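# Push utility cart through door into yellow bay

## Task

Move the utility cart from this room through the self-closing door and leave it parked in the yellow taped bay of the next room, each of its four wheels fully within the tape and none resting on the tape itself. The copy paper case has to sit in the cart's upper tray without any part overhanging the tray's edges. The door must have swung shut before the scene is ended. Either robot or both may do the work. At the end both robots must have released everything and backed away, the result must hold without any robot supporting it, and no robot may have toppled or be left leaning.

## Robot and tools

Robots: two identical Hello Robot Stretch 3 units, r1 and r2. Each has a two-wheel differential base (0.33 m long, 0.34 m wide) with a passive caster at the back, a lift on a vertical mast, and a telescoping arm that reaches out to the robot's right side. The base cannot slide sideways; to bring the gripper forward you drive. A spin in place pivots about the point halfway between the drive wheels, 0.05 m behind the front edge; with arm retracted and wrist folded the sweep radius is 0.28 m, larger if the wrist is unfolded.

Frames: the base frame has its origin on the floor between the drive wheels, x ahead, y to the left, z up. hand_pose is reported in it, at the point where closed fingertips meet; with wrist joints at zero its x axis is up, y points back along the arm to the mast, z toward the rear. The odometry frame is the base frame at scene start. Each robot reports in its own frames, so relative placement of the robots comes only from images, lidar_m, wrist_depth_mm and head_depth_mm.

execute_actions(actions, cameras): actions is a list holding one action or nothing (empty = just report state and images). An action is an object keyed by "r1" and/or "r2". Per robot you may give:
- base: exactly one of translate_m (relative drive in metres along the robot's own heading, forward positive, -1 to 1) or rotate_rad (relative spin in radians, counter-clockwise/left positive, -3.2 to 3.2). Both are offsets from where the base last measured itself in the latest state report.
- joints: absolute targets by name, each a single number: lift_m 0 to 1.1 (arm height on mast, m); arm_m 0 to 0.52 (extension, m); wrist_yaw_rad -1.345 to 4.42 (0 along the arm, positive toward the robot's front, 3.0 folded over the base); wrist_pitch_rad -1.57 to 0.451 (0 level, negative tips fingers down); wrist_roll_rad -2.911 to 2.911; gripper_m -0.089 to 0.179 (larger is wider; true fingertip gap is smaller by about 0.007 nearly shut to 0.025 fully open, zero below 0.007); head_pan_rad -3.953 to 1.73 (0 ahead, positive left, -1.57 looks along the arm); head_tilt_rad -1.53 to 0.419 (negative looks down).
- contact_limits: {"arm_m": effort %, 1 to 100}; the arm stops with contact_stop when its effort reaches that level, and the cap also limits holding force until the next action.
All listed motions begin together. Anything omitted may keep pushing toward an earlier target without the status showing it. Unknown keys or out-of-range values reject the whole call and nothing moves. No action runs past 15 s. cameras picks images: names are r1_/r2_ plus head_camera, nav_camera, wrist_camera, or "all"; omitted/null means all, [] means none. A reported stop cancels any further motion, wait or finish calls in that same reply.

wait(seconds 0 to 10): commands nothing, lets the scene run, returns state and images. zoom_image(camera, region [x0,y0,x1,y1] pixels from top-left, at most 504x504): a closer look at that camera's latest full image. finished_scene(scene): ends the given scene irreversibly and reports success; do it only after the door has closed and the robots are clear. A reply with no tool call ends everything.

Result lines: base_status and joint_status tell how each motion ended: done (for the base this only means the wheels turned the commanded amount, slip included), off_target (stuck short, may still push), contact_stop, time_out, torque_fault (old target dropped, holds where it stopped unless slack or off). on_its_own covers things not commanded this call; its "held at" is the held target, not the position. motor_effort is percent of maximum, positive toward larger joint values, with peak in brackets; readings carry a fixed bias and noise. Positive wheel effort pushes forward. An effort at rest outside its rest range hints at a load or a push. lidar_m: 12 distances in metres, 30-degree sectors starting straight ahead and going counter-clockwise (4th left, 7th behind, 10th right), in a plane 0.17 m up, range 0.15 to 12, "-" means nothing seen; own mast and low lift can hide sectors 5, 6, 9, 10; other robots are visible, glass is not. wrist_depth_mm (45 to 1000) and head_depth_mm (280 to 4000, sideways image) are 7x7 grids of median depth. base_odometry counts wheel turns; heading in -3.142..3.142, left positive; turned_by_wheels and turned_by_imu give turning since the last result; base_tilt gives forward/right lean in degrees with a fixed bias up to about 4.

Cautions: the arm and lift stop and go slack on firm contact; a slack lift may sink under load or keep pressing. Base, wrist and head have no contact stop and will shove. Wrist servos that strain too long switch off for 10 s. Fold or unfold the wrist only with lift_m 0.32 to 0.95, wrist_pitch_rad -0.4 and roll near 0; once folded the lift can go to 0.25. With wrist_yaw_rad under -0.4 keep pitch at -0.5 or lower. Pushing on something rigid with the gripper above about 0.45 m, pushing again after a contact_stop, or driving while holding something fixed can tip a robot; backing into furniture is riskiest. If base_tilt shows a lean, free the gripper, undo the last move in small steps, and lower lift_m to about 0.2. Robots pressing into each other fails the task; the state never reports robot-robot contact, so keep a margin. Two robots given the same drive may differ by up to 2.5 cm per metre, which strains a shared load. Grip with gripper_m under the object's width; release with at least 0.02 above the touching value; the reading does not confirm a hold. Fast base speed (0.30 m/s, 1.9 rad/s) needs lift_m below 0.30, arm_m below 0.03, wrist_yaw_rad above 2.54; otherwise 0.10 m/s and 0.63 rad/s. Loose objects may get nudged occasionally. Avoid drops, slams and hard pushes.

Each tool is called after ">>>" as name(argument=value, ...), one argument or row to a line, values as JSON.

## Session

>>> execute_actions(
  actions=[
    {"r1":{"joints":{"head_tilt_rad":-0.4}},"r2":{"joints":{"head_tilt_rad":-0.4}}},
  ],
  cameras=["r1_nav_camera","r2_nav_camera"],
)

Scene clock: 0.80 s.
r1.base_odometry: x=+0.000 y=+0.000 heading=+0.000 (m, m, rad; r1's odometry frame)
r1.turned_by_wheels: +0.000 (rad since the last result)
r1.turned_by_imu: +0.000 (rad since the last result)
r1.base_tilt: forward=+0.7 right=-0.8 (deg)
r1.lidar_m: 0.83 0.91 1.40 2.04 2.23 3.41 0.89 0.94 3.02 2.12 1.04 0.84
r1.head_depth_mm: 651 703 763 835 918 1020 1155 / 659 715 775 847 935 1041 1184 / 668 723 789 864 952 1066 1210 / 678 735 798 876 972 1086 1235 / 686 744 809 889 992 1112 1255 / 696 756 825 909 1006 1133 1266 / 706 765 841 923 1029 1160 1294
r1.base_status: not commanded
r1.joint_positions: lift_m=+0.385 arm_m=-0.002 wrist_yaw_rad=+2.866 wrist_pitch_rad=-0.613 wrist_roll_rad=+0.004 gripper_m=+0.037 head_pan_rad=-0.009 head_tilt_rad=-0.395
r1.joint_status: all done
r1.motor_effort: left_wheel=+1(1) right_wheel=+0(0) lift_m=+36(36) arm_m=+0(0) wrist_yaw_rad=+0(0) wrist_pitch_rad=+7(7) wrist_roll_rad=+0(0) gripper_m=+0(0) head_pan_rad=+1(0) head_tilt_rad=-3(26) (%)
r1.hand_pose: x=+0.0319 y=+0.0449 z=+0.3562 quat_wxyz=(+0.305, +0.698, +0.119, +0.637) (m; r1's base frame)
r1.wrist_depth_mm: - - - - - - 918 / - - - - - - 946 / 876 - 951 992 - - 898 / 722 - 777 793 830 864 862 / 611 619 678 674 685 709 733 / 528 547 - 566 596 598 627 / 475 - - 501 524 524 537
r2.base_odometry: x=+0.000 y=+0.000 heading=+0.000 (m, m, rad; r2's odometry frame)
r2.turned_by_wheels: +0.000 (rad since the last result)
r2.turned_by_imu: +0.000 (rad since the last result)
r2.base_tilt: forward=-1.1 right=+1.6 (deg)
r2.lidar_m: 1.12 1.12 1.28 2.16 2.53 2.89 1.88 4.62 2.60 2.22 2.22 1.32
r2.head_depth_mm: 1069 1163 1280 1424 1585 1703 1371 / 1034 1120 1235 1351 1509 1642 1353 / 994 1086 1176 1292 1441 1576 1358 / 963 1041 1130 1245 1363 1513 1341 / 937 1001 1092 1194 1312 1459 1324 / 905 976 1054 1148 1253 1389 1328 / 877 940 1013 1102 1207 1326 1316
r2.base_status: not commanded
r2.joint_positions: lift_m=+0.450 arm_m=+0.001 wrist_yaw_rad=+2.835 wrist_pitch_rad=-0.581 wrist_roll_rad=-0.008 gripper_m=+0.037 head_pan_rad=+0.010 head_tilt_rad=-0.395
r2.joint_status: all done
r2.motor_effort: left_wheel=-1(1) right_wheel=+0(0) lift_m=+24(24) arm_m=+0(0) wrist_yaw_rad=+0(0) wrist_pitch_rad=+4(4) wrist_roll_rad=+0(0) gripper_m=+0(0) head_pan_rad=+0(0) head_tilt_rad=-2(19) (%)
r2.hand_pose: x=+0.0395 y=+0.0461 z=+0.4280 quat_wxyz=(+0.304, +0.698, +0.098, +0.642) (m; r2's base frame)
r2.wrist_depth_mm: - - - - - - 885 / - 968 - - - - 907 / 733 812 855 901 963 - 937 / 665 721 752 761 813 835 895 / 604 - - 671 734 736 784 / 541 - - 596 630 654 678 / - - - 542 556 579 601
pictures: r1_nav_camera (sideways: a quarter turn counterclockwise sets it upright), r2_nav_camera (sideways: a quarter turn counterclockwise sets it upright)
Images, in order (width x height): r1_nav_camera 672x504, r2_nav_camera 672x504.

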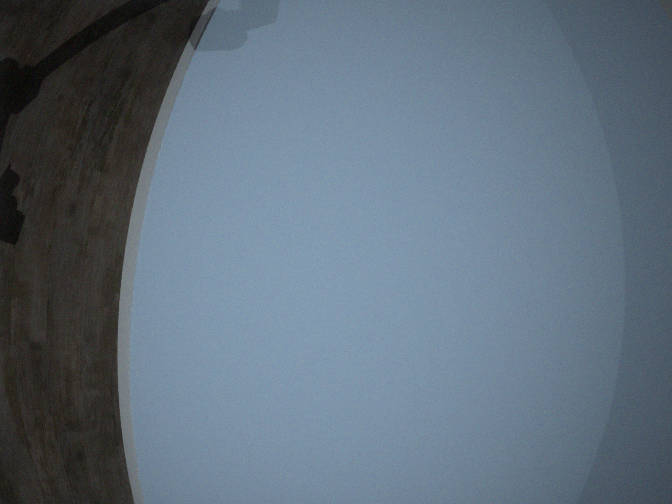

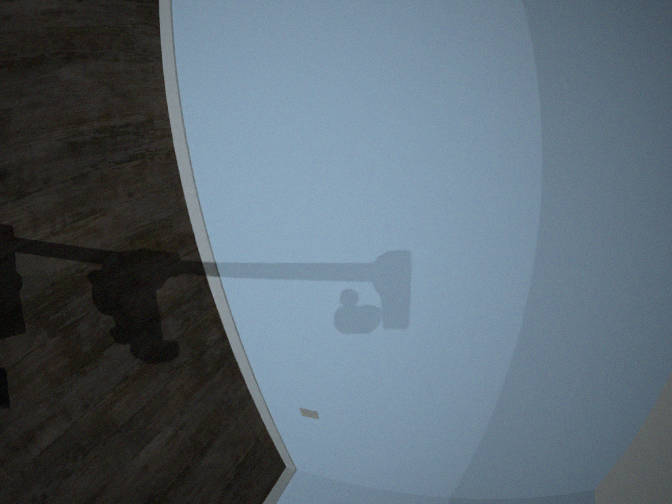

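>>> execute_actions(
  actions=[
    {"r1":{"base":{"rotate_rad":2.1},"joints":{"lift_m":0.27,"wrist_pitch_rad":-0.4,"wrist_yaw_rad":3.0}},"r2":{"base":{"rotate_rad":-2.92},"joints":{"lift_m":0.27,"wrist_pitch_rad":-0.4,"wrist_yaw_rad":3.0}}},
  ],
  cameras=["r1_head_camera","r1_nav_camera","r2_head_camera"],
)

Scene clock: 10.40 s.
r1.base_odometry: x=+0.000 y=+0.000 heading=+2.100 (m, m, rad; r1's odometry frame)
r1.turned_by_wheels: +2.100 (rad since the last result)
r1.turned_by_imu: +2.093 (rad since the last result)
r1.base_tilt: forward=+0.7 right=-0.7 (deg)
r1.lidar_m: 2.21 3.41 0.89 0.93 3.10 2.13 1.05 0.84 0.83 0.91 1.39 2.04
r1.head_depth_mm: 1763 1895 2043 2229 2045 1598 1311 / 1858 2014 2180 2379 2055 1616 1315 / 2024 2164 2362 2558 2091 1621 1327 / 2152 2360 2585 2729 2109 1635 1337 / 2330 2553 2800 2946 2140 1649 1350 / 2523 2782 3125 3071 2164 1661 1354 / 2756 3084 3477 3092 2193 1679 1365
r1.base_status: done
r1.joint_positions: lift_m=+0.270 arm_m=-0.002 wrist_yaw_rad=+2.997 wrist_pitch_rad=-0.421 wrist_roll_rad=+0.004 gripper_m=+0.037 head_pan_rad=-0.009 head_tilt_rad=-0.396
r1.joint_status: all done
r1.motor_effort: left_wheel=+0(4) right_wheel=+3(13) lift_m=+24(33) arm_m=+0(0) wrist_yaw_rad=+2(2) wrist_pitch_rad=+11(12) wrist_roll_rad=+0(0) gripper_m=+0(0) head_pan_rad=+1(0) head_tilt_rad=-2(3) (%)
r1.hand_pose: x=+0.0110 y=+0.0784 z=+0.2824 quat_wxyz=(+0.198, +0.701, +0.097, +0.678) (m; r1's base frame)
r1.wrist_depth_mm: - - - - - - - / - - - - - - - / 954 - - - - - - / 722 756 831 862 928 - - / 571 594 658 664 695 734 788 / 481 500 - 542 579 576 619 / - - - - 476 486 502
r2.base_odometry: x=+0.000 y=+0.000 heading=-2.920 (m, m, rad; r2's odometry frame)
r2.turned_by_wheels: -2.920 (rad since the last result)
r2.turned_by_imu: -2.861 (rad since the last result)
r2.base_tilt: forward=-1.1 right=+1.8 (deg)
r2.lidar_m: 1.89 3.30 2.33 2.22 1.67 1.18 1.12 1.15 1.52 2.53 2.59 1.89
r2.head_depth_mm: - - - 3434 2283 1700 1361 / - - 1907 2515 2175 1702 1364 / - - 1934 2493 2156 1682 1343 / 3992 - - 2889 2205 1664 1343 / - - - 3305 2204 1672 1334 / 3977 - - 3250 2201 1648 1317 / 3907 - - 3214 2161 1639 1317
r2.base_status: done
r2.joint_positions: lift_m=+0.271 arm_m=+0.001 wrist_yaw_rad=+2.998 wrist_pitch_rad=-0.423 wrist_roll_rad=-0.008 gripper_m=+0.037 head_pan_rad=+0.010 head_tilt_rad=-0.396
r2.joint_status: all done
r2.motor_effort: left_wheel=+2(13) right_wheel=-1(4) lift_m=+8(21) arm_m=+0(0) wrist_yaw_rad=+1(1) wrist_pitch_rad=+6(8) wrist_roll_rad=+0(0) gripper_m=+0(0) head_pan_rad=+0(0) head_tilt_rad=-2(2) (%)
r2.hand_pose: x=+0.0108 y=+0.0760 z=+0.2824 quat_wxyz=(+0.198, +0.697, +0.099, +0.682) (m; r2's base frame)
r2.wrist_depth_mm: - - - - - - - / 833 - - - - - - / 676 - 790 821 878 976 - / 564 581 652 657 687 746 807 / 477 497 - 554 587 611 650 / - - - 455 497 517 542 / - - - 418 431 446 469
pictures: r1_head_camera (sideways: a quarter turn clockwise sets it upright), r1_nav_camera (sideways: a quarter turn counterclockwise sets it upright), r2_head_camera (sideways: a quarter turn clockwise sets it upright)
Images, in order (width x height): r1_head_camera 896x504, r1_nav_camera 672x504, r2_head_camera 896x504.

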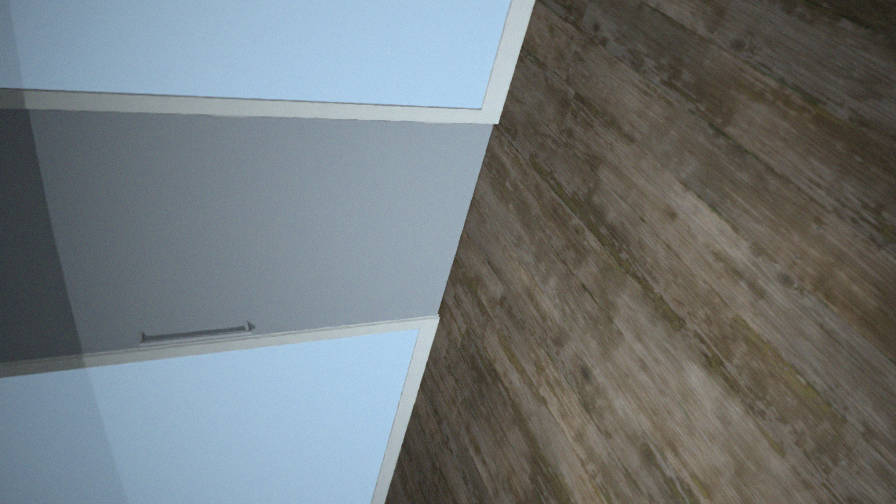

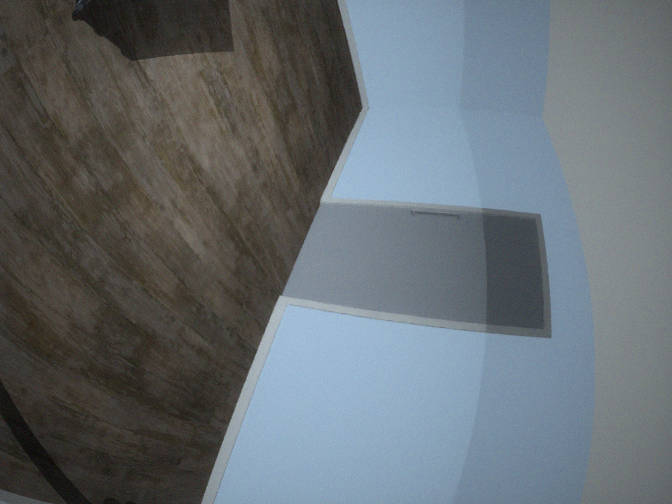

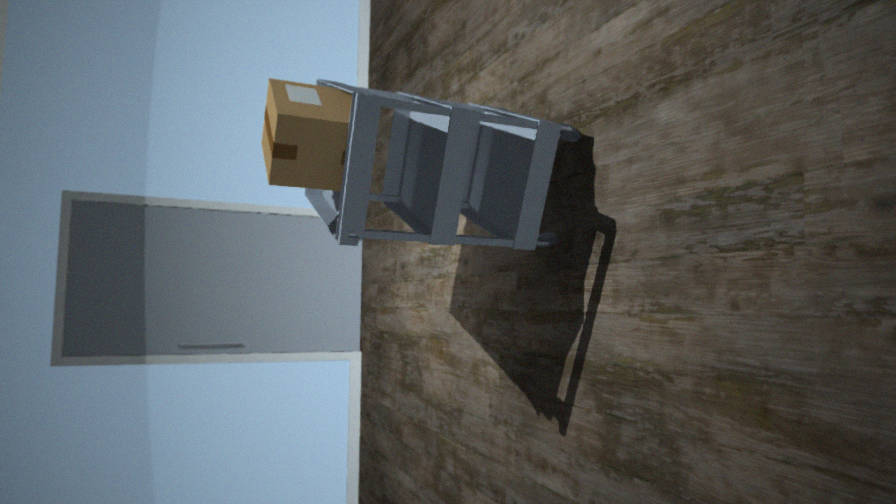

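>>> execute_actions(
  actions=[
    {"r1":{"base":{"rotate_rad":0.4}},"r2":{"base":{"rotate_rad":0.35}}},
  ],
  cameras=[],
)

>>> execute_actions(
  actions=[
    {"r1":{"base":{"translate_m":1}},"r2":{"base":{"translate_m":1}}},
  ],
  cameras=[],
)

>>> execute_actions(
  actions=[
    {"r1":{"base":{"translate_m":1}},"r2":{"base":{"translate_m":1}}},
  ],
  cameras=[],
)

>>> execute_actions(
  actions=[
    {"r1":{"base":{"translate_m":0.29},"joints":{"lift_m":0.9,"head_pan_rad":-1.57}},"r2":{"base":{"translate_m":1}}},
  ],
  cameras=[],
)

>>> execute_actions(
  actions=[
    {"r1":{"base":{"rotate_rad":0.5},"joints":{"wrist_yaw_rad":0,"gripper_m":0.15}},"r2":{"base":{"translate_m":1}}},
  ],
  cameras=[],
)

>>> execute_actions(
  actions=[
    {"r1":{"joints":{"wrist_pitch_rad":0,"arm_m":0.3,"lift_m":0.96}},"r2":{"base":{"translate_m":0.25}}},
  ],
  cameras=["r1_wrist_camera"],
)

Scene clock: 24.93 s.
r1.base_odometry: x=+0.000 y=+0.000 heading=+2.500 (m, m, rad; r1's odometry frame)
r1.turned_by_wheels: +0.400 (rad since the last result)
r1.turned_by_imu: +0.398 (rad since the last result)
r1.base_tilt: forward=+0.7 right=-0.7 (deg)
r1.lidar_m: 2.92 0.98 0.89 3.09 3.04 1.16 0.86 0.83 0.87 1.20 2.04 2.13
r1.head_depth_mm: 2306 2417 2616 2688 2052 1598 1315 / 2577 2779 2985 2876 2064 1613 1323 / 3011 3201 3491 2946 2086 1624 1329 / 3486 3825 - 2961 2099 1639 1339 / 3606 3866 - 3018 2113 1649 1343 / 3458 3717 3953 3064 2145 1669 1363 / 3294 3473 3775 3105 2183 1670 1362
r1.base_status: done
r1.joint_positions: lift_m=+0.270 arm_m=-0.002 wrist_yaw_rad=+2.997 wrist_pitch_rad=-0.421 wrist_roll_rad=+0.004 gripper_m=+0.037 head_pan_rad=-0.009 head_tilt_rad=-0.396
r1.joint_status: not commanded
r1.motor_effort: left_wheel=+0(4) right_wheel=+2(9) lift_m=+25(24) arm_m=+0(1) wrist_yaw_rad=+2(2) wrist_pitch_rad=+11(12) wrist_roll_rad=+0(0) gripper_m=-1(0) head_pan_rad=+1(1) head_tilt_rad=-1(2) (%)
r1.hand_pose: x=+0.0110 y=+0.0784 z=+0.2824 quat_wxyz=(+0.198, +0.701, +0.097, +0.678) (m; r1's base frame)
r1.wrist_depth_mm: - - - - - - 913 / - - - - - - - / 952 990 - - - 960 873 / 724 735 809 858 920 946 - / 568 590 659 659 694 734 788 / 481 510 - 547 568 585 623 / - - - - 477 486 507
r2.base_odometry: x=+0.000 y=+0.000 heading=-2.570 (m, m, rad; r2's odometry frame)
r2.turned_by_wheels: +0.350 (rad since the last result)
r2.turned_by_imu: +0.344 (rad since the last result)
r2.base_tilt: forward=-1.1 right=+1.7 (deg)
r2.lidar_m: 4.15 2.52 2.21 2.11 1.27 1.12 1.12 1.32 2.40 2.53 2.99 1.89
r2.head_depth_mm: 3891 - - 3200 2183 1712 1363 / - - - 3334 2275 1696 1356 / - - - 3330 2265 1682 1337 / - - - 3314 2211 1674 1335 / - - - 3279 2187 1657 1343 / - - - 3213 2178 1654 1324 / 3375 3525 3672 3216 2129 1634 1314
r2.base_status: done
r2.joint_positions: lift_m=+0.271 arm_m=+0.001 wrist_yaw_rad=+2.998 wrist_pitch_rad=-0.422 wrist_roll_rad=-0.008 gripper_m=+0.037 head_pan_rad=+0.010 head_tilt_rad=-0.396
r2.joint_status: not commanded
r2.motor_effort: left_wheel=-4(13) right_wheel=+1(4) lift_m=+9(9) arm_m=+0(1) wrist_yaw_rad=+1(2) wrist_pitch_rad=+6(7) wrist_roll_rad=+0(0) gripper_m=+0(0) head_pan_rad=-1(1) head_tilt_rad=-3(2) (%)
r2.hand_pose: x=+0.0108 y=+0.0761 z=+0.2825 quat_wxyz=(+0.197, +0.697, +0.099, +0.682) (m; r2's base frame)
r2.wrist_depth_mm: - - - - - - - / 816 - - - - - - / 676 - 779 826 935 991 - / 557 573 635 665 696 757 782 / 481 499 - 554 597 610 642 / - - - 469 507 513 545 / - - - 419 426 442 463
pictures: none
No camera images: the call's "cameras" was empty. Leave "cameras" out to get every camera's image.

Scene clock: 30.03 s.
r1.base_odometry: x=-0.801 y=+0.599 heading=+2.500 (m, m, rad; r1's odometry frame)
r1.turned_by_wheels: +0.000 (rad since the last result)
r1.turned_by_imu: +0.002 (rad since the last result)
r1.base_tilt: forward=+0.7 right=-0.7 (deg)
r1.lidar_m: 2.24 3.02 3.15 0.72 0.73 2.37 1.76 1.71 1.78 1.60 1.55 1.62
r1.head_depth_mm: 1779 1877 1982 2146 2038 1603 1311 / 1990 2145 2295 2455 2072 1613 1322 / 2281 2464 2678 2763 2086 1624 1333 / 2662 2930 3212 2960 2106 1634 1338 / 2796 3019 3225 2991 2136 1652 1354 / 2679 2856 3050 3068 2171 1667 1353 / 2550 2706 2873 3011 2194 1680 1367
r1.base_status: done
r1.joint_positions: lift_m=+0.270 arm_m=-0.002 wrist_yaw_rad=+2.998 wrist_pitch_rad=-0.420 wrist_roll_rad=+0.004 gripper_m=+0.037 head_pan_rad=-0.009 head_tilt_rad=-0.396
r1.joint_status: not commanded
r1.motor_effort: left_wheel=+0(4) right_wheel=+2(9) lift_m=+24(25) arm_m=+0(0) wrist_yaw_rad=+2(3) wrist_pitch_rad=+11(11) wrist_roll_rad=+0(0) gripper_m=+1(0) head_pan_rad=+0(1) head_tilt_rad=-2(2) (%)
r1.hand_pose: x=+0.0109 y=+0.0784 z=+0.2825 quat_wxyz=(+0.197, +0.701, +0.097, +0.678) (m; r1's base frame)
r1.wrist_depth_mm: - 643 - - - - - / - 720 - - - - - / 964 872 914 - - - - / 719 751 811 850 930 - - / 581 604 660 667 693 725 779 / 480 500 - 542 573 590 608 / - - - - 469 485 498
r2.base_odometry: x=-0.841 y=-0.541 heading=-2.570 (m, m, rad; r2's odometry frame)
r2.turned_by_wheels: +0.000 (rad since the last result)
r2.turned_by_imu: +0.000 (rad since the last result)
r2.base_tilt: forward=-1.2 right=+1.8 (deg)
r2.lidar_m: 3.61 2.18 1.92 1.92 2.28 2.07 2.07 2.45 2.82 2.83 1.12 1.12
r2.head_depth_mm: 3056 3248 3488 3461 2292 1712 1365 / 3128 3400 3646 3377 2275 1701 1355 / 3209 3487 3825 3355 2235 1679 1352 / 3308 3581 3902 3359 2213 1679 1349 / 3370 3701 - 3229 2213 1657 1333 / 3445 3666 - 3288 2186 1651 1328 / 2924 3055 3252 3149 2153 1645 1315
r2.base_status: done
r2.joint_positions: lift_m=+0.271 arm_m=+0.001 wrist_yaw_rad=+2.998 wrist_pitch_rad=-0.421 wrist_roll_rad=-0.008 gripper_m=+0.037 head_pan_rad=+0.010 head_tilt_rad=-0.396
r2.joint_status: not commanded
r2.motor_effort: left_wheel=-4(11) right_wheel=+1(6) lift_m=+9(9) arm_m=-1(0) wrist_yaw_rad=+0(2) wrist_pitch_rad=+6(6) wrist_roll_rad=+0(0) gripper_m=+0(0) head_pan_rad=+0(0) head_tilt_rad=-1(2) (%)
r2.hand_pose: x=+0.0107 y=+0.0762 z=+0.2827 quat_wxyz=(+0.197, +0.697, +0.099, +0.682) (m; r2's base frame)
r2.wrist_depth_mm: - - - - - - - / 825 - - - - - - / 670 - 780 825 894 949 - / 561 582 636 680 705 749 793 / 486 496 - 548 587 614 651 / - - - 462 504 524 543 / - - - 417 424 443 467
pictures: none
No camera images: the call's "cameras" was empty. Leave "cameras" out to get every camera's image.

Scene clock: 35.13 s.
r1.base_odometry: x=-1.602 y=+1.197 heading=+2.500 (m, m, rad; r1's odometry frame)
r1.turned_by_wheels: +0.000 (rad since the last result)
r1.turned_by_imu: +0.002 (rad since the last result)
r1.base_tilt: forward=+0.7 right=-0.8 (deg)
r1.lidar_m: 1.56 2.17 2.27 1.75 1.40 1.21 2.66 2.58 1.49 1.11 1.07 1.11
r1.head_depth_mm: 1212 1298 1375 1482 1594 1582 1313 / 1368 1467 1584 1713 1857 1616 1328 / 1572 1710 1857 2040 2045 1628 1327 / 1824 2025 2232 2500 2106 1632 1340 / 1986 2134 2321 2486 2133 1640 1349 / 1892 2023 2170 2335 2154 1663 1358 / 1810 1920 2056 2205 2149 1682 1362
r1.base_status: done
r1.joint_positions: lift_m=+0.270 arm_m=-0.002 wrist_yaw_rad=+2.998 wrist_pitch_rad=-0.420 wrist_roll_rad=+0.004 gripper_m=+0.037 head_pan_rad=-0.009 head_tilt_rad=-0.396
r1.joint_status: not commanded
r1.motor_effort: left_wheel=+0(4) right_wheel=+3(9) lift_m=+25(25) arm_m=+0(0) wrist_yaw_rad=+2(1) wrist_pitch_rad=+11(11) wrist_roll_rad=+0(0) gripper_m=+0(0) head_pan_rad=-1(0) head_tilt_rad=-1(2) (%)
r1.hand_pose: x=+0.0109 y=+0.0785 z=+0.2826 quat_wxyz=(+0.197, +0.701, +0.097, +0.678) (m; r1's base frame)
r1.wrist_depth_mm: - - - - - - - / - - - - - - - / 970 - - - - - - / 718 762 812 857 934 988 - / 565 584 664 671 711 741 781 / 479 498 - 537 569 587 616 / - - - - 472 490 504
r2.base_odometry: x=-1.682 y=-1.082 heading=-2.570 (m, m, rad; r2's odometry frame)
r2.turned_by_wheels: +0.000 (rad since the last result)
r2.turned_by_imu: +0.000 (rad since the last result)
r2.base_tilt: forward=-1.1 right=+1.7 (deg)
r2.lidar_m: 2.79 1.85 1.63 1.64 1.93 3.00 3.01 3.51 0.85 0.80 3.17 1.63
r2.head_depth_mm: 2284 2402 2602 2795 2282 1700 1374 / 2342 2492 2695 2896 2247 1695 1359 / 2360 2571 2774 2977 2241 1690 1343 / 2455 2658 2876 3048 2223 1660 1343 / 2524 2715 2942 3176 2187 1668 1329 / 2584 2863 3035 3184 2178 1647 1325 / 2454 2602 2719 2802 2158 1650 1309
r2.base_status: done
r2.joint_positions: lift_m=+0.271 arm_m=+0.001 wrist_yaw_rad=+2.998 wrist_pitch_rad=-0.421 wrist_roll_rad=-0.008 gripper_m=+0.037 head_pan_rad=+0.010 head_tilt_rad=-0.396
r2.joint_status: not commanded
r2.motor_effort: left_wheel=-3(11) right_wheel=+1(5) lift_m=+9(9) arm_m=+0(0) wrist_yaw_rad=+1(1) wrist_pitch_rad=+6(6) wrist_roll_rad=+0(0) gripper_m=+0(0) head_pan_rad=+0(1) head_tilt_rad=-1(1) (%)
r2.hand_pose: x=+0.0107 y=+0.0762 z=+0.2827 quat_wxyz=(+0.197, +0.697, +0.099, +0.682) (m; r2's base frame)
r2.wrist_depth_mm: - - - - - - - / 822 - - - - - - / 675 - 766 823 893 997 - / 558 564 646 669 703 744 809 / 482 500 - 559 591 610 646 / - - - 465 499 515 542 / - - - 419 422 452 459
pictures: none
No camera images: the call's "cameras" was empty. Leave "cameras" out to get every camera's image.

Scene clock: 41.70 s.
r1.base_odometry: x=-1.834 y=+1.371 heading=+2.500 (m, m, rad; r1's odometry frame)
r1.turned_by_wheels: +0.000 (rad since the last result)
r1.turned_by_imu: -0.001 (rad since the last result)
r1.base_tilt: forward=+0.7 right=-0.7 (deg)
r1.lidar_m: 1.36 1.91 2.00 1.03 1.86 1.45 2.93 2.83 1.30 0.97 0.93 0.98
r1.head_depth_mm: 1034 1127 1243 1374 1548 1609 1381 / 975 1062 1155 1275 1422 1552 1324 / 925 997 1086 1187 1302 1471 1332 / 877 945 1022 1110 1218 1346 1369 / 833 893 962 1043 1137 1256 1329 / 795 847 911 984 1067 1168 1265 / 761 812 866 930 1002 1094 1193
r1.base_status: done
r1.joint_positions: lift_m=+0.900 arm_m=-0.002 wrist_yaw_rad=+2.998 wrist_pitch_rad=-0.420 wrist_roll_rad=+0.004 gripper_m=+0.037 head_pan_rad=-1.563 head_tilt_rad=-0.396
r1.joint_status: all done
r1.motor_effort: left_wheel=+0(5) right_wheel=+3(9) lift_m=+46(49) arm_m=+0(0) wrist_yaw_rad=+2(2) wrist_pitch_rad=+10(11) wrist_roll_rad=+0(0) gripper_m=+0(0) head_pan_rad=-3(34) head_tilt_rad=-2(2) (%)
r1.hand_pose: x=+0.0108 y=+0.0785 z=+0.9118 quat_wxyz=(+0.197, +0.701, +0.097, +0.678) (m; r1's base frame)
r1.wrist_depth_mm: - - - - - - - / - - - - - - - / - - - - - - - / - - - - - - - / - - - - - - - / - - - - - - - / - - - - - - -
r2.base_odometry: x=-2.523 y=-1.622 heading=-2.570 (m, m, rad; r2's odometry frame)
r2.turned_by_wheels: +0.000 (rad since the last result)
r2.turned_by_imu: +0.000 (rad since the last result)
r2.base_tilt: forward=-1.2 right=+1.7 (deg)
r2.lidar_m: 1.84 1.52 1.34 1.34 1.59 2.87 3.95 1.36 1.35 3.40 0.92 1.83
r2.head_depth_mm: 1463 1561 1697 1836 1968 1701 1366 / 1503 1622 1772 1890 2045 1709 1355 / 1564 1678 1801 1939 2098 1686 1355 / 1604 1720 1873 2031 2123 1679 1344 / 1650 1782 1908 2098 2211 1671 1333 / 1693 1829 1980 2180 2191 1648 1316 / 1748 1889 2067 2243 2144 1626 1317
r2.base_status: done
r2.joint_positions: lift_m=+0.271 arm_m=+0.001 wrist_yaw_rad=+2.998 wrist_pitch_rad=-0.421 wrist_roll_rad=-0.008 gripper_m=+0.037 head_pan_rad=+0.010 head_tilt_rad=-0.396
r2.joint_status: not commanded
r2.motor_effort: left_wheel=-4(9) right_wheel=+1(6) lift_m=+8(9) arm_m=-1(1) wrist_yaw_rad=+1(2) wrist_pitch_rad=+6(6) wrist_roll_rad=+0(0) gripper_m=+0(0) head_pan_rad=+0(0) head_tilt_rad=-2(1) (%)
r2.hand_pose: x=+0.0107 y=+0.0762 z=+0.2827 quat_wxyz=(+0.197, +0.697, +0.099, +0.682) (m; r2's base frame)
r2.wrist_depth_mm: - - - - - - - / 822 - - - - - - / 676 - 790 838 907 982 - / 559 581 634 650 698 757 808 / 486 500 - 543 594 619 650 / - - - 465 498 515 548 / - - - 422 423 449 471
pictures: none
No camera images: the call's "cameras" was empty. Leave "cameras" out to get every camera's image.

Scene clock: 46.80 s.
r1.base_odometry: x=-1.834 y=+1.371 heading=+2.999 (m, m, rad; r1's odometry frame)
r1.turned_by_wheels: +0.500 (rad since the last result)
r1.turned_by_imu: +0.499 (rad since the last result)
r1.base_tilt: forward=+0.6 right=-0.7 (deg)
r1.lidar_m: 0.83 1.99 2.72 4.83 1.69 2.95 2.83 1.33 0.97 0.93 0.97 1.33
r1.head_depth_mm: 766 827 900 985 1090 1208 1321 / 768 825 900 984 1091 1203 1315 / 765 819 891 989 1093 1206 - / 768 830 905 989 1097 1207 1311 / 760 823 902 990 1093 1216 1319 / 770 831 906 990 1098 1231 1318 / 767 833 905 992 1100 1227 1324
r1.base_status: done
r1.joint_positions: lift_m=+0.900 arm_m=-0.002 wrist_yaw_rad=+0.003 wrist_pitch_rad=-0.420 wrist_roll_rad=+0.004 gripper_m=+0.150 head_pan_rad=-1.563 head_tilt_rad=-0.396
r1.joint_status: all done
r1.motor_effort: left_wheel=+0(2) right_wheel=+2(6) lift_m=+46(46) arm_m=+0(1) wrist_yaw_rad=-2(2) wrist_pitch_rad=+11(11) wrist_roll_rad=+0(0) gripper_m=+1(79) head_pan_rad=-2(3) head_tilt_rad=-2(2) (%)
r1.hand_pose: x=-0.0208 y=-0.3675 z=+0.9118 quat_wxyz=(+0.691, +0.148, -0.692, -0.147) (m; r1's base frame)
r1.wrist_depth_mm: 682 679 662 629 613 600 584 / 758 728 707 685 669 651 629 / 804 802 766 731 721 703 670 / 891 905 847 805 791 748 751 / - 948 943 895 879 848 796 / - - - 989 952 913 883 / - - - - - - 983
r2.base_odometry: x=-3.365 y=-2.163 heading=-2.570 (m, m, rad; r2's odometry frame)
r2.turned_by_wheels: +0.000 (rad since the last result)
r2.turned_by_imu: +0.000 (rad since the last result)
r2.base_tilt: forward=-1.1 right=+1.6 (deg)
r2.lidar_m: 0.89 1.05 1.05 1.05 1.24 2.26 4.90 2.07 0.83 1.68 1.00 0.88
r2.head_depth_mm: 685 733 789 850 929 1009 1126 / 704 755 814 880 966 1053 1173 / 721 776 842 913 991 1094 1221 / 743 802 869 942 1029 1148 1256 / 765 824 893 971 1078 1203 1296 / 787 853 928 1018 1121 1249 1318 / 809 882 960 1056 1167 1312 1316
r2.base_status: done
r2.joint_positions: lift_m=+0.271 arm_m=+0.001 wrist_yaw_rad=+2.998 wrist_pitch_rad=-0.421 wrist_roll_rad=-0.008 gripper_m=+0.037 head_pan_rad=+0.010 head_tilt_rad=-0.396
r2.joint_status: not commanded
r2.motor_effort: left_wheel=-3(7) right_wheel=+1(5) lift_m=+9(8) arm_m=+0(0) wrist_yaw_rad=+1(1) wrist_pitch_rad=+6(6) wrist_roll_rad=+0(0) gripper_m=+0(0) head_pan_rad=+0(0) head_tilt_rad=-1(2) (%)
r2.hand_pose: x=+0.0107 y=+0.0762 z=+0.2827 quat_wxyz=(+0.197, +0.697, +0.099, +0.682) (m; r2's base frame)
r2.wrist_depth_mm: - - - - 956 957 880 / 842 - - - - - 996 / 694 - 771 834 902 986 - / 563 576 642 668 713 744 808 / 481 498 - 549 600 617 653 / - - - 462 504 520 544 / - - - 420 428 446 463
pictures: none
No camera images: the call's "cameras" was empty. Leave "cameras" out to get every camera's image.

Scene clock: 50.23 s.
r1.base_odometry: x=-1.834 y=+1.371 heading=+2.999 (m, m, rad; r1's odometry frame)
r1.turned_by_wheels: +0.000 (rad since the last result)
r1.turned_by_imu: -0.001 (rad since the last result)
r1.base_tilt: forward=+0.6 right=-0.7 (deg)
r1.lidar_m: 1.04 1.99 2.72 4.84 1.68 2.93 2.83 1.33 0.97 0.93 0.97 0.95
r1.head_depth_mm: 764 826 889 - 1109 1218 1311 / 766 828 885 - 1090 1223 1308 / 767 819 878 - 1111 1230 1317 / 768 831 893 993 1093 1223 1311 / 757 820 899 990 1099 1227 1316 / 769 830 904 991 1101 1228 1324 / 766 832 907 993 1098 1235 1324
r1.base_status: not commanded
r1.joint_positions: lift_m=+0.960 arm_m=+0.300 wrist_yaw_rad=+0.002 wrist_pitch_rad=-0.023 wrist_roll_rad=+0.004 gripper_m=+0.150 head_pan_rad=-1.563 head_tilt_rad=-0.396
r1.joint_status: all done
r1.motor_effort: left_wheel=+0(0) right_wheel=+2(3) lift_m=+46(47) arm_m=+6(7) wrist_yaw_rad=-1(2) wrist_pitch_rad=+12(14) wrist_roll_rad=+0(0) gripper_m=+0(0) head_pan_rad=-3(3) head_tilt_rad=-1(1) (%)
r1.hand_pose: x=-0.0210 y=-0.7002 z=+1.0684 quat_wxyz=(+0.706, +0.009, -0.708, -0.008) (m; r1's base frame)
r1.wrist_depth_mm: 402 394 387 386 378 373 367 / 406 403 395 389 384 375 375 / 416 408 400 399 392 387 382 / 424 418 401 404 402 392 389 / 432 422 414 411 411 401 399 / 442 - 412 420 415 408 401 / 451 443 431 429 421 - 405
r2.base_odometry: x=-3.575 y=-2.298 heading=-2.570 (m, m, rad; r2's odometry frame)
r2.turned_by_wheels: +0.000 (rad since the last result)
r2.turned_by_imu: +0.000 (rad since the last result)
r2.base_tilt: forward=-1.2 right=+1.8 (deg)
r2.lidar_m: 0.65 0.77 0.98 0.98 1.16 2.10 5.12 2.27 0.94 1.23 0.74 0.65
r2.head_depth_mm: 490 524 564 607 659 724 802 / 502 539 582 628 684 752 839 / 516 554 600 651 711 782 873 / 531 571 616 672 739 817 916 / 546 591 639 696 765 856 968 / 561 607 662 723 798 893 1019 / 579 631 686 749 834 938 1074
r2.base_status: done
r2.joint_positions: lift_m=+0.271 arm_m=+0.001 wrist_yaw_rad=+2.998 wrist_pitch_rad=-0.421 wrist_roll_rad=-0.008 gripper_m=+0.037 head_pan_rad=+0.010 head_tilt_rad=-0.396
r2.joint_status: not commanded
r2.motor_effort: left_wheel=-3(12) right_wheel=+1(5) lift_m=+9(9) arm_m=+0(0) wrist_yaw_rad=+0(0) wrist_pitch_rad=+6(6) wrist_roll_rad=+0(0) gripper_m=+0(0) head_pan_rad=+0(0) head_tilt_rad=-1(1) (%)
r2.hand_pose: x=+0.0107 y=+0.0762 z=+0.2827 quat_wxyz=(+0.197, +0.697, +0.099, +0.682) (m; r2's base frame)
r2.wrist_depth_mm: - - 982 962 924 881 868 / 832 - - - 997 946 890 / 661 - 780 813 879 973 849 / 557 587 636 664 719 740 760 / 480 503 - 542 590 611 650 / - - - 458 492 524 541 / - - - 423 427 455 465
pictures: r1_wrist_camera
Images, in order (width x height): r1_wrist_camera 644x364.

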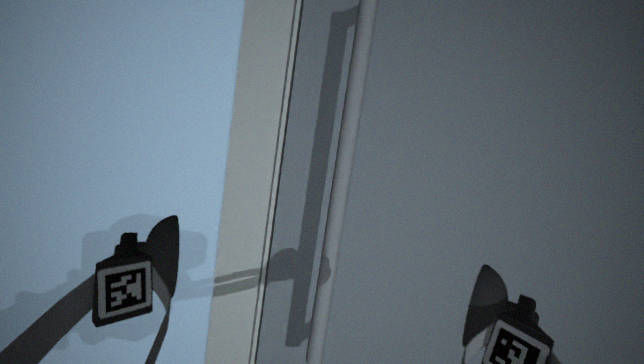

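>>> execute_actions(
  actions=[
    {"r1":{"base":{"translate_m":-0.01},"joints":{"arm_m":0.49}},"r2":{"base":{"rotate_rad":-1.5}}},
  ],
  cameras=[],
)

>>> execute_actions(
  actions=[
    {"r1":{"joints":{"gripper_m":-0.03}},"r2":{"base":{"translate_m":0.3}}},
  ],
  cameras=["r1_wrist_camera"],
)

>>> execute_actions(
  actions=[
    {"r1":{"base":{"translate_m":-0.03},"joints":{"arm_m":0.3}}},
  ],
  cameras=[],
)

>>> execute_actions(
  actions=[
    {"r1":{"base":{"translate_m":-0.1},"joints":{"arm_m":0.15,"wrist_yaw_rad":0.17}},"r2":{"base":{"translate_m":0.25}}},
  ],
  cameras=[],
)

>>> execute_actions(
  actions=[
    {"r1":{"base":{"translate_m":-0.14},"joints":{"arm_m":0.0,"wrist_yaw_rad":0.35}},"r2":{"base":{"translate_m":0.25},"joints":{"head_tilt_rad":-0.9}}},
  ],
  cameras=["r1_wrist_camera","r2_nav_camera"],
)

Scene clock: 70.03 s.
r1.base_odometry: x=-1.824 y=+1.370 heading=+2.999 (m, m, rad; r1's odometry frame)
r1.turned_by_wheels: +0.000 (rad since the last result)
r1.turned_by_imu: -0.002 (rad since the last result)
r1.base_tilt: forward=+0.7 right=-0.7 (deg)
r1.lidar_m: 1.92 2.00 2.74 4.84 1.69 2.92 2.82 1.33 0.97 0.93 0.98 0.95
r1.head_depth_mm: 765 826 889 - 1087 1227 1314 / 766 827 868 1000 1094 1224 1316 / 765 828 - 1002 1096 1223 1311 / 768 820 881 989 1097 1224 1313 / 763 821 900 990 1095 1230 1320 / 766 831 904 989 1094 1230 1320 / 770 831 904 990 1105 1230 1325
r1.base_status: done
r1.joint_positions: lift_m=+0.960 arm_m=+0.490 wrist_yaw_rad=+0.002 wrist_pitch_rad=-0.023 wrist_roll_rad=+0.004 gripper_m=+0.150 head_pan_rad=-1.563 head_tilt_rad=-0.396
r1.joint_status: all done
r1.motor_effort: left_wheel=+0(3) right_wheel=+2(4) lift_m=+46(46) arm_m=+6(7) wrist_yaw_rad=-1(2) wrist_pitch_rad=+12(12) wrist_roll_rad=+0(0) gripper_m=+0(0) head_pan_rad=-4(3) head_tilt_rad=-1(1) (%)
r1.hand_pose: x=-0.0210 y=-0.8902 z=+1.0684 quat_wxyz=(+0.706, +0.009, -0.708, -0.008) (m; r1's base frame)
r1.wrist_depth_mm: 207 190 201 199 196 193 191 / 210 194 205 202 199 197 194 / 214 196 207 205 203 200 197 / 218 201 211 207 207 204 200 / 222 204 216 211 210 207 203 / 228 - 219 215 215 210 207 / 231 212 225 218 218 - 212
r2.base_odometry: x=-3.575 y=-2.298 heading=+2.213 (m, m, rad; r2's odometry frame)
r2.turned_by_wheels: -1.500 (rad since the last result)
r2.turned_by_imu: -1.467 (rad since the last result)
r2.base_tilt: forward=-1.0 right=+1.7 (deg)
r2.lidar_m: 1.06 0.71 0.65 0.65 0.81 0.98 0.99 1.22 2.49 2.50 1.08 0.95
r2.head_depth_mm: 3076 3325 3490 3407 2270 1716 1198 / 3094 3401 3683 3348 2262 1688 1357 / 2123 2428 2702 2942 2244 1694 1353 / 1568 1695 1008 2145 2134 1682 1340 / 1225 1318 1275 1560 1725 1665 1333 / 1003 1044 1101 1217 1318 1424 1326 / 835 889 946 1000 1066 1145 1218
r2.base_status: done
r2.joint_positions: lift_m=+0.271 arm_m=+0.001 wrist_yaw_rad=+2.998 wrist_pitch_rad=-0.421 wrist_roll_rad=-0.008 gripper_m=+0.037 head_pan_rad=+0.010 head_tilt_rad=-0.396
r2.joint_status: not commanded
r2.motor_effort: left_wheel=+2(13) right_wheel=-1(4) lift_m=+9(9) arm_m=-1(1) wrist_yaw_rad=+0(1) wrist_pitch_rad=+6(6) wrist_roll_rad=+0(0) gripper_m=+0(0) head_pan_rad=+0(0) head_tilt_rad=-2(1) (%)
r2.hand_pose: x=+0.0107 y=+0.0762 z=+0.2827 quat_wxyz=(+0.197, +0.697, +0.099, +0.682) (m; r2's base frame)
r2.wrist_depth_mm: 804 - 704 641 603 578 562 / 825 - 750 714 674 624 592 / 674 - 782 763 720 689 636 / 564 569 653 673 716 712 678 / 477 506 - 549 587 603 657 / - - - 463 500 521 541 / - - - 419 428 451 469
pictures: none
No camera images: the call's "cameras" was empty. Leave "cameras" out to get every camera's image.

Scene clock: 72.77 s.
r1.base_odometry: x=-1.824 y=+1.370 heading=+3.000 (m, m, rad; r1's odometry frame)
r1.turned_by_wheels: +0.000 (rad since the last result)
r1.turned_by_imu: +0.000 (rad since the last result)
r1.base_tilt: forward=+0.7 right=-0.7 (deg)
r1.lidar_m: 1.92 2.00 2.73 4.85 1.69 2.92 2.82 1.33 0.97 0.93 0.97 0.74
r1.head_depth_mm: 763 828 887 - 1092 1217 1308 / 765 830 868 1001 1092 1224 1312 / 766 827 - 1002 1093 1227 1313 / 767 818 890 990 1093 1226 1312 / 764 820 901 992 1099 1227 1316 / 767 828 907 989 1093 1230 1319 / 767 831 899 992 1093 1233 1324
r1.base_status: not commanded
r1.joint_positions: lift_m=+0.960 arm_m=+0.490 wrist_yaw_rad=+0.007 wrist_pitch_rad=-0.021 wrist_roll_rad=+0.004 gripper_m=-0.026 head_pan_rad=-1.563 head_tilt_rad=-0.396
r1.joint_status: all done
r1.motor_effort: left_wheel=+3(3) right_wheel=-4(5) lift_m=+46(46) arm_m=-1(6) wrist_yaw_rad=-5(5) wrist_pitch_rad=+11(12) wrist_roll_rad=+0(0) gripper_m=-17(97) head_pan_rad=-3(2) head_tilt_rad=-1(1) (%)
r1.hand_pose: x=-0.0198 y=-0.8907 z=+1.0688 quat_wxyz=(+0.706, +0.010, -0.708, -0.005) (m; r1's base frame)
r1.wrist_depth_mm: 207 190 199 198 194 192 189 / 208 193 203 200 198 195 192 / 213 198 206 203 202 198 195 / 217 200 212 206 204 201 199 / 221 204 215 144 209 204 201 / 227 209 219 144 212 208 206 / 229 213 224 184 215 211 208
r2.base_odometry: x=-3.755 y=-2.058 heading=+2.213 (m, m, rad; r2's odometry frame)
r2.turned_by_wheels: +0.000 (rad since the last result)
r2.turned_by_imu: +0.000 (rad since the last result)
r2.base_tilt: forward=-1.2 right=+1.7 (deg)
r2.lidar_m: 0.90 0.59 0.54 0.54 0.67 1.26 1.26 1.57 3.17 2.25 0.74 3.48
r2.head_depth_mm: 2850 3040 3180 3442 2273 1723 1368 / 2786 3083 3316 3356 2283 1696 1357 / 1762 2007 2178 2797 2235 1684 1333 / 1288 1420 1336 1689 1948 1682 1346 / 1005 1084 1096 1194 1407 1513 1337 / 829 884 921 1002 1092 1186 1246 / 707 722 764 835 889 916 999
r2.base_status: done
r2.joint_positions: lift_m=+0.271 arm_m=+0.001 wrist_yaw_rad=+2.998 wrist_pitch_rad=-0.421 wrist_roll_rad=-0.008 gripper_m=+0.037 head_pan_rad=+0.010 head_tilt_rad=-0.396
r2.joint_status: not commanded
r2.motor_effort: left_wheel=+1(12) right_wheel=-1(4) lift_m=+9(9) arm_m=-1(1) wrist_yaw_rad=+1(1) wrist_pitch_rad=+6(6) wrist_roll_rad=+0(0) gripper_m=+0(0) head_pan_rad=+0(0) head_tilt_rad=-1(1) (%)
r2.hand_pose: x=+0.0107 y=+0.0762 z=+0.2827 quat_wxyz=(+0.197, +0.697, +0.099, +0.682) (m; r2's base frame)
r2.wrist_depth_mm: 683 - 591 550 513 490 469 / 721 - 629 590 557 525 500 / 677 - 685 653 621 572 527 / 564 568 633 657 649 617 580 / 484 506 - 550 602 614 604 / - - - 462 498 517 551 / - - - 419 428 444 464
pictures: r1_wrist_camera
Images, in order (width x height): r1_wrist_camera 644x364.

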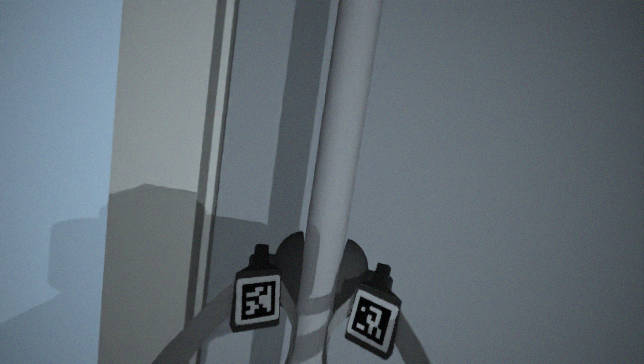

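Scene clock: 76.40 s.
r1.base_odometry: x=-1.795 y=+1.365 heading=+3.000 (m, m, rad; r1's odometry frame)
r1.turned_by_wheels: +0.000 (rad since the last result)
r1.turned_by_imu: -0.001 (rad since the last result)
r1.base_tilt: forward=+0.6 right=-0.7 (deg)
r1.lidar_m: 1.95 2.03 2.78 1.85 1.71 2.89 2.79 1.32 0.97 0.93 0.97 0.77
r1.head_depth_mm: 765 827 886 - 1110 1218 1309 / 765 831 883 - 1097 1224 1311 / 767 828 883 - 1113 1221 1321 / 769 819 896 998 1093 1227 1313 / 762 827 894 977 1095 1226 1312 / 766 833 906 988 1094 1228 1322 / 769 830 907 991 1099 1231 1321
r1.base_status: done
r1.joint_positions: lift_m=+0.960 arm_m=+0.300 wrist_yaw_rad=+0.001 wrist_pitch_rad=-0.020 wrist_roll_rad=+0.004 gripper_m=-0.026 head_pan_rad=-1.563 head_tilt_rad=-0.396
r1.joint_status: all done
r1.motor_effort: left_wheel=+1(18) right_wheel=+1(37) lift_m=+46(46) arm_m=-6(17) wrist_yaw_rad=-1(49) wrist_pitch_rad=+11(12) wrist_roll_rad=+0(0) gripper_m=-13(25) head_pan_rad=-3(1) head_tilt_rad=-2(2) (%)
r1.hand_pose: x=-0.0212 y=-0.7011 z=+1.0691 quat_wxyz=(+0.706, +0.008, -0.708, -0.007) (m; r1's base frame)
r1.wrist_depth_mm: 403 396 378 384 382 375 367 / 407 398 388 389 383 378 377 / 416 409 390 395 392 384 383 / 426 412 402 401 400 390 386 / 429 424 406 409 403 403 394 / 440 428 414 - 412 403 400 / 444 437 431 422 421 413 406
r2.base_odometry: x=-3.755 y=-2.058 heading=+2.213 (m, m, rad; r2's odometry frame)
r2.turned_by_wheels: +0.000 (rad since the last result)
r2.turned_by_imu: +0.001 (rad since the last result)
r2.base_tilt: forward=-1.2 right=+1.7 (deg)
r2.lidar_m: 0.90 0.59 0.54 0.54 0.67 1.26 1.27 1.56 3.16 2.25 0.77 3.46
r2.head_depth_mm: 2860 3082 3159 3173 2323 1716 1356 / 2809 3110 3375 2773 2299 1695 1349 / 1770 2010 2215 2443 2252 1690 1349 / 1280 1420 1558 1731 1941 1682 1337 / 1010 1087 1168 1270 1417 1519 1331 / 830 883 945 1014 1088 1182 1257 / 703 724 766 833 888 920 996
r2.base_status: not commanded
r2.joint_positions: lift_m=+0.271 arm_m=+0.001 wrist_yaw_rad=+2.998 wrist_pitch_rad=-0.421 wrist_roll_rad=-0.008 gripper_m=+0.037 head_pan_rad=+0.010 head_tilt_rad=-0.396
r2.joint_status: not commanded
r2.motor_effort: left_wheel=+1(1) right_wheel=-1(2) lift_m=+9(9) arm_m=+0(1) wrist_yaw_rad=+0(1) wrist_pitch_rad=+6(6) wrist_roll_rad=+0(0) gripper_m=+0(0) head_pan_rad=+0(0) head_tilt_rad=-1(2) (%)
r2.hand_pose: x=+0.0107 y=+0.0762 z=+0.2827 quat_wxyz=(+0.197, +0.697, +0.099, +0.682) (m; r2's base frame)
r2.wrist_depth_mm: 684 - 591 550 511 491 459 / 729 - 631 601 560 527 487 / 670 - 686 641 612 565 537 / 573 584 625 673 648 615 582 / 483 507 - 551 591 609 611 / - - - 458 502 523 559 / - - - 417 424 450 465
pictures: none
No camera images: the call's "cameras" was empty. Leave "cameras" out to get every camera's image.

Scene clock: 78.97 s.
r1.base_odometry: x=-1.696 y=+1.351 heading=+3.000 (m, m, rad; r1's odometry frame)
r1.turned_by_wheels: +0.000 (rad since the last result)
r1.turned_by_imu: -0.001 (rad since the last result)
r1.base_tilt: forward=+0.7 right=-0.7 (deg)
r1.lidar_m: 2.05 2.13 2.92 1.70 1.57 2.79 2.69 1.33 0.97 0.94 0.97 0.72
r1.head_depth_mm: 763 826 900 962 - 1244 1308 / 768 828 900 961 - 1263 1311 / 766 828 904 960 - 1271 1316 / 770 831 899 963 1111 1229 1318 / 769 822 893 991 1098 1230 1311 / 765 822 891 990 1094 1228 1317 / 766 831 905 992 1097 1225 1323
r1.base_status: done
r1.joint_positions: lift_m=+0.960 arm_m=+0.150 wrist_yaw_rad=+0.168 wrist_pitch_rad=-0.020 wrist_roll_rad=+0.004 gripper_m=-0.026 head_pan_rad=-1.563 head_tilt_rad=-0.396
r1.joint_status: all done
r1.motor_effort: left_wheel=+1(3) right_wheel=+1(6) lift_m=+46(46) arm_m=-6(6) wrist_yaw_rad=+2(2) wrist_pitch_rad=+11(11) wrist_roll_rad=+0(0) gripper_m=-13(13) head_pan_rad=-3(2) head_tilt_rad=-1(1) (%)
r1.hand_pose: x=+0.0213 y=-0.5475 z=+1.0691 quat_wxyz=(+0.704, +0.067, -0.705, +0.052) (m; r1's base frame)
r1.wrist_depth_mm: 674 623 583 548 519 492 469 / 694 631 602 554 523 493 467 / 687 646 607 556 527 502 472 / 704 657 618 578 538 508 481 / 725 675 626 561 548 519 482 / 731 682 638 - 546 520 495 / 741 689 630 604 550 530 499
r2.base_odometry: x=-3.904 y=-1.858 heading=+2.213 (m, m, rad; r2's odometry frame)
r2.turned_by_wheels: +0.000 (rad since the last result)
r2.turned_by_imu: +0.000 (rad since the last result)
r2.base_tilt: forward=-1.0 right=+1.7 (deg)
r2.lidar_m: 0.75 0.49 0.45 0.45 0.56 1.13 1.50 1.86 3.76 2.09 0.71 3.23
r2.head_depth_mm: 2714 2873 3078 3205 2299 1708 1357 / 2296 2861 3135 3320 2265 1700 1343 / 1440 1655 1949 2322 2172 1693 1341 / 1054 1167 1300 1458 1656 1628 1341 / 831 892 976 1059 1163 1303 1298 / 685 728 780 831 899 975 1063 / 582 613 651 688 726 780 833
r2.base_status: done
r2.joint_positions: lift_m=+0.271 arm_m=+0.001 wrist_yaw_rad=+2.998 wrist_pitch_rad=-0.421 wrist_roll_rad=-0.008 gripper_m=+0.037 head_pan_rad=+0.010 head_tilt_rad=-0.396
r2.joint_status: not commanded
r2.motor_effort: left_wheel=+1(13) right_wheel=-2(4) lift_m=+9(9) arm_m=-1(1) wrist_yaw_rad=+0(1) wrist_pitch_rad=+6(6) wrist_roll_rad=-1(1) gripper_m=+0(0) head_pan_rad=+0(0) head_tilt_rad=-1(2) (%)
r2.hand_pose: x=+0.0107 y=+0.0762 z=+0.2827 quat_wxyz=(+0.197, +0.697, +0.099, +0.682) (m; r2's base frame)
r2.wrist_depth_mm: 570 - 487 462 433 409 390 / 636 - 534 502 477 440 416 / 642 - 588 562 523 485 443 / 568 575 614 602 561 527 490 / 481 500 - 548 586 567 538 / - - - 461 496 518 543 / - - - 416 428 446 465
pictures: none
No camera images: the call's "cameras" was empty. Leave "cameras" out to get every camera's image.

Scene clock: 81.53 s.
r1.base_odometry: x=-1.557 y=+1.331 heading=+3.000 (m, m, rad; r1's odometry frame)
r1.turned_by_wheels: +0.000 (rad since the last result)
r1.turned_by_imu: -0.001 (rad since the last result)
r1.base_tilt: forward=+0.7 right=-0.7 (deg)
r1.lidar_m: 2.19 2.28 3.10 1.49 1.37 2.65 2.56 1.33 0.97 0.94 0.72 1.33
r1.head_depth_mm: 762 826 898 985 1092 1198 - / 766 831 897 987 1091 1199 - / 768 830 901 991 1077 - - / 769 829 903 987 1063 - - / 770 833 904 990 1116 1223 1315 / 769 832 895 991 1095 1227 1321 / 769 824 903 979 1101 1224 1325
r1.base_status: done
r1.joint_positions: lift_m=+0.960 arm_m=+0.000 wrist_yaw_rad=+0.348 wrist_pitch_rad=-0.020 wrist_roll_rad=+0.004 gripper_m=-0.026 head_pan_rad=-1.563 head_tilt_rad=-0.396
r1.joint_status: all done
r1.motor_effort: left_wheel=+1(1) right_wheel=+1(5) lift_m=+46(46) arm_m=-6(6) wrist_yaw_rad=+2(3) wrist_pitch_rad=+11(11) wrist_roll_rad=+0(0) gripper_m=-13(12) head_pan_rad=-2(3) head_tilt_rad=-1(1) (%)
r1.hand_pose: x=+0.0658 y=-0.3858 z=+1.0691 quat_wxyz=(+0.696, +0.130, -0.696, +0.115) (m; r1's base frame)
r1.wrist_depth_mm: - 450 840 750 669 614 554 / - 951 890 782 695 621 562 / - 987 877 768 688 615 565 / - - 874 767 684 624 580 / - - 891 773 713 629 575 / - 997 941 - 704 632 573 / - - 881 811 704 631 584
r2.base_odometry: x=-4.054 y=-1.658 heading=+2.213 (m, m, rad; r2's odometry frame)
r2.turned_by_wheels: +0.000 (rad since the last result)
r2.turned_by_imu: +0.000 (rad since the last result)
r2.base_tilt: forward=-1.2 right=+1.8 (deg)
r2.lidar_m: 0.60 0.39 0.35 0.36 0.44 0.89 1.73 2.14 4.33 0.74 0.72 3.02
r2.head_depth_mm: 2564 2570 2017 1690 1434 1261 1113 / 2005 2416 2004 1658 1421 1247 1105 / 1230 1600 1920 1659 1419 1237 1099 / 877 1062 1351 1570 1404 1227 1098 / 686 792 940 1158 1345 1215 1085 / 562 630 723 842 1009 1174 1076 / 476 525 587 665 764 879 1025
r2.base_status: done
r2.joint_positions: lift_m=+0.271 arm_m=+0.001 wrist_yaw_rad=+2.998 wrist_pitch_rad=-0.421 wrist_roll_rad=-0.008 gripper_m=+0.037 head_pan_rad=+0.010 head_tilt_rad=-0.890
r2.joint_status: all done
r2.motor_effort: left_wheel=+1(13) right_wheel=-1(4) lift_m=+9(9) arm_m=-1(1) wrist_yaw_rad=+2(1) wrist_pitch_rad=+6(6) wrist_roll_rad=+0(0) gripper_m=+0(0) head_pan_rad=+1(0) head_tilt_rad=-4(25) (%)
r2.hand_pose: x=+0.0107 y=+0.0762 z=+0.2827 quat_wxyz=(+0.197, +0.697, +0.099, +0.682) (m; r2's base frame)
r2.wrist_depth_mm: 471 - 397 375 352 323 314 / 509 - 444 405 382 350 343 / 558 - 474 450 411 390 372 / 566 576 529 491 456 433 401 / 485 504 - 538 484 471 435 / - - - 461 500 507 489 / - - - 421 426 443 464
pictures: r1_wrist_camera, r2_nav_camera (sideways: a quarter turn counterclockwise sets it upright)
Images, in order (width x height): r1_wrist_camera 644x364, r2_nav_camera 672x504.

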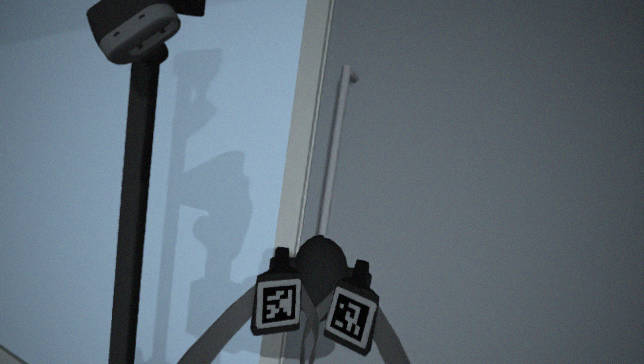

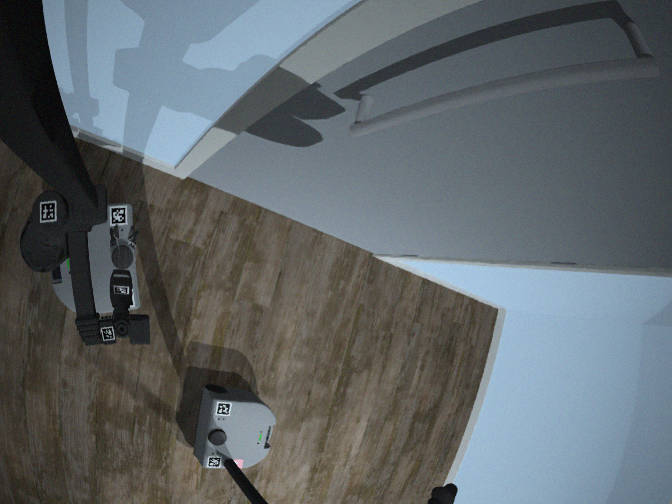

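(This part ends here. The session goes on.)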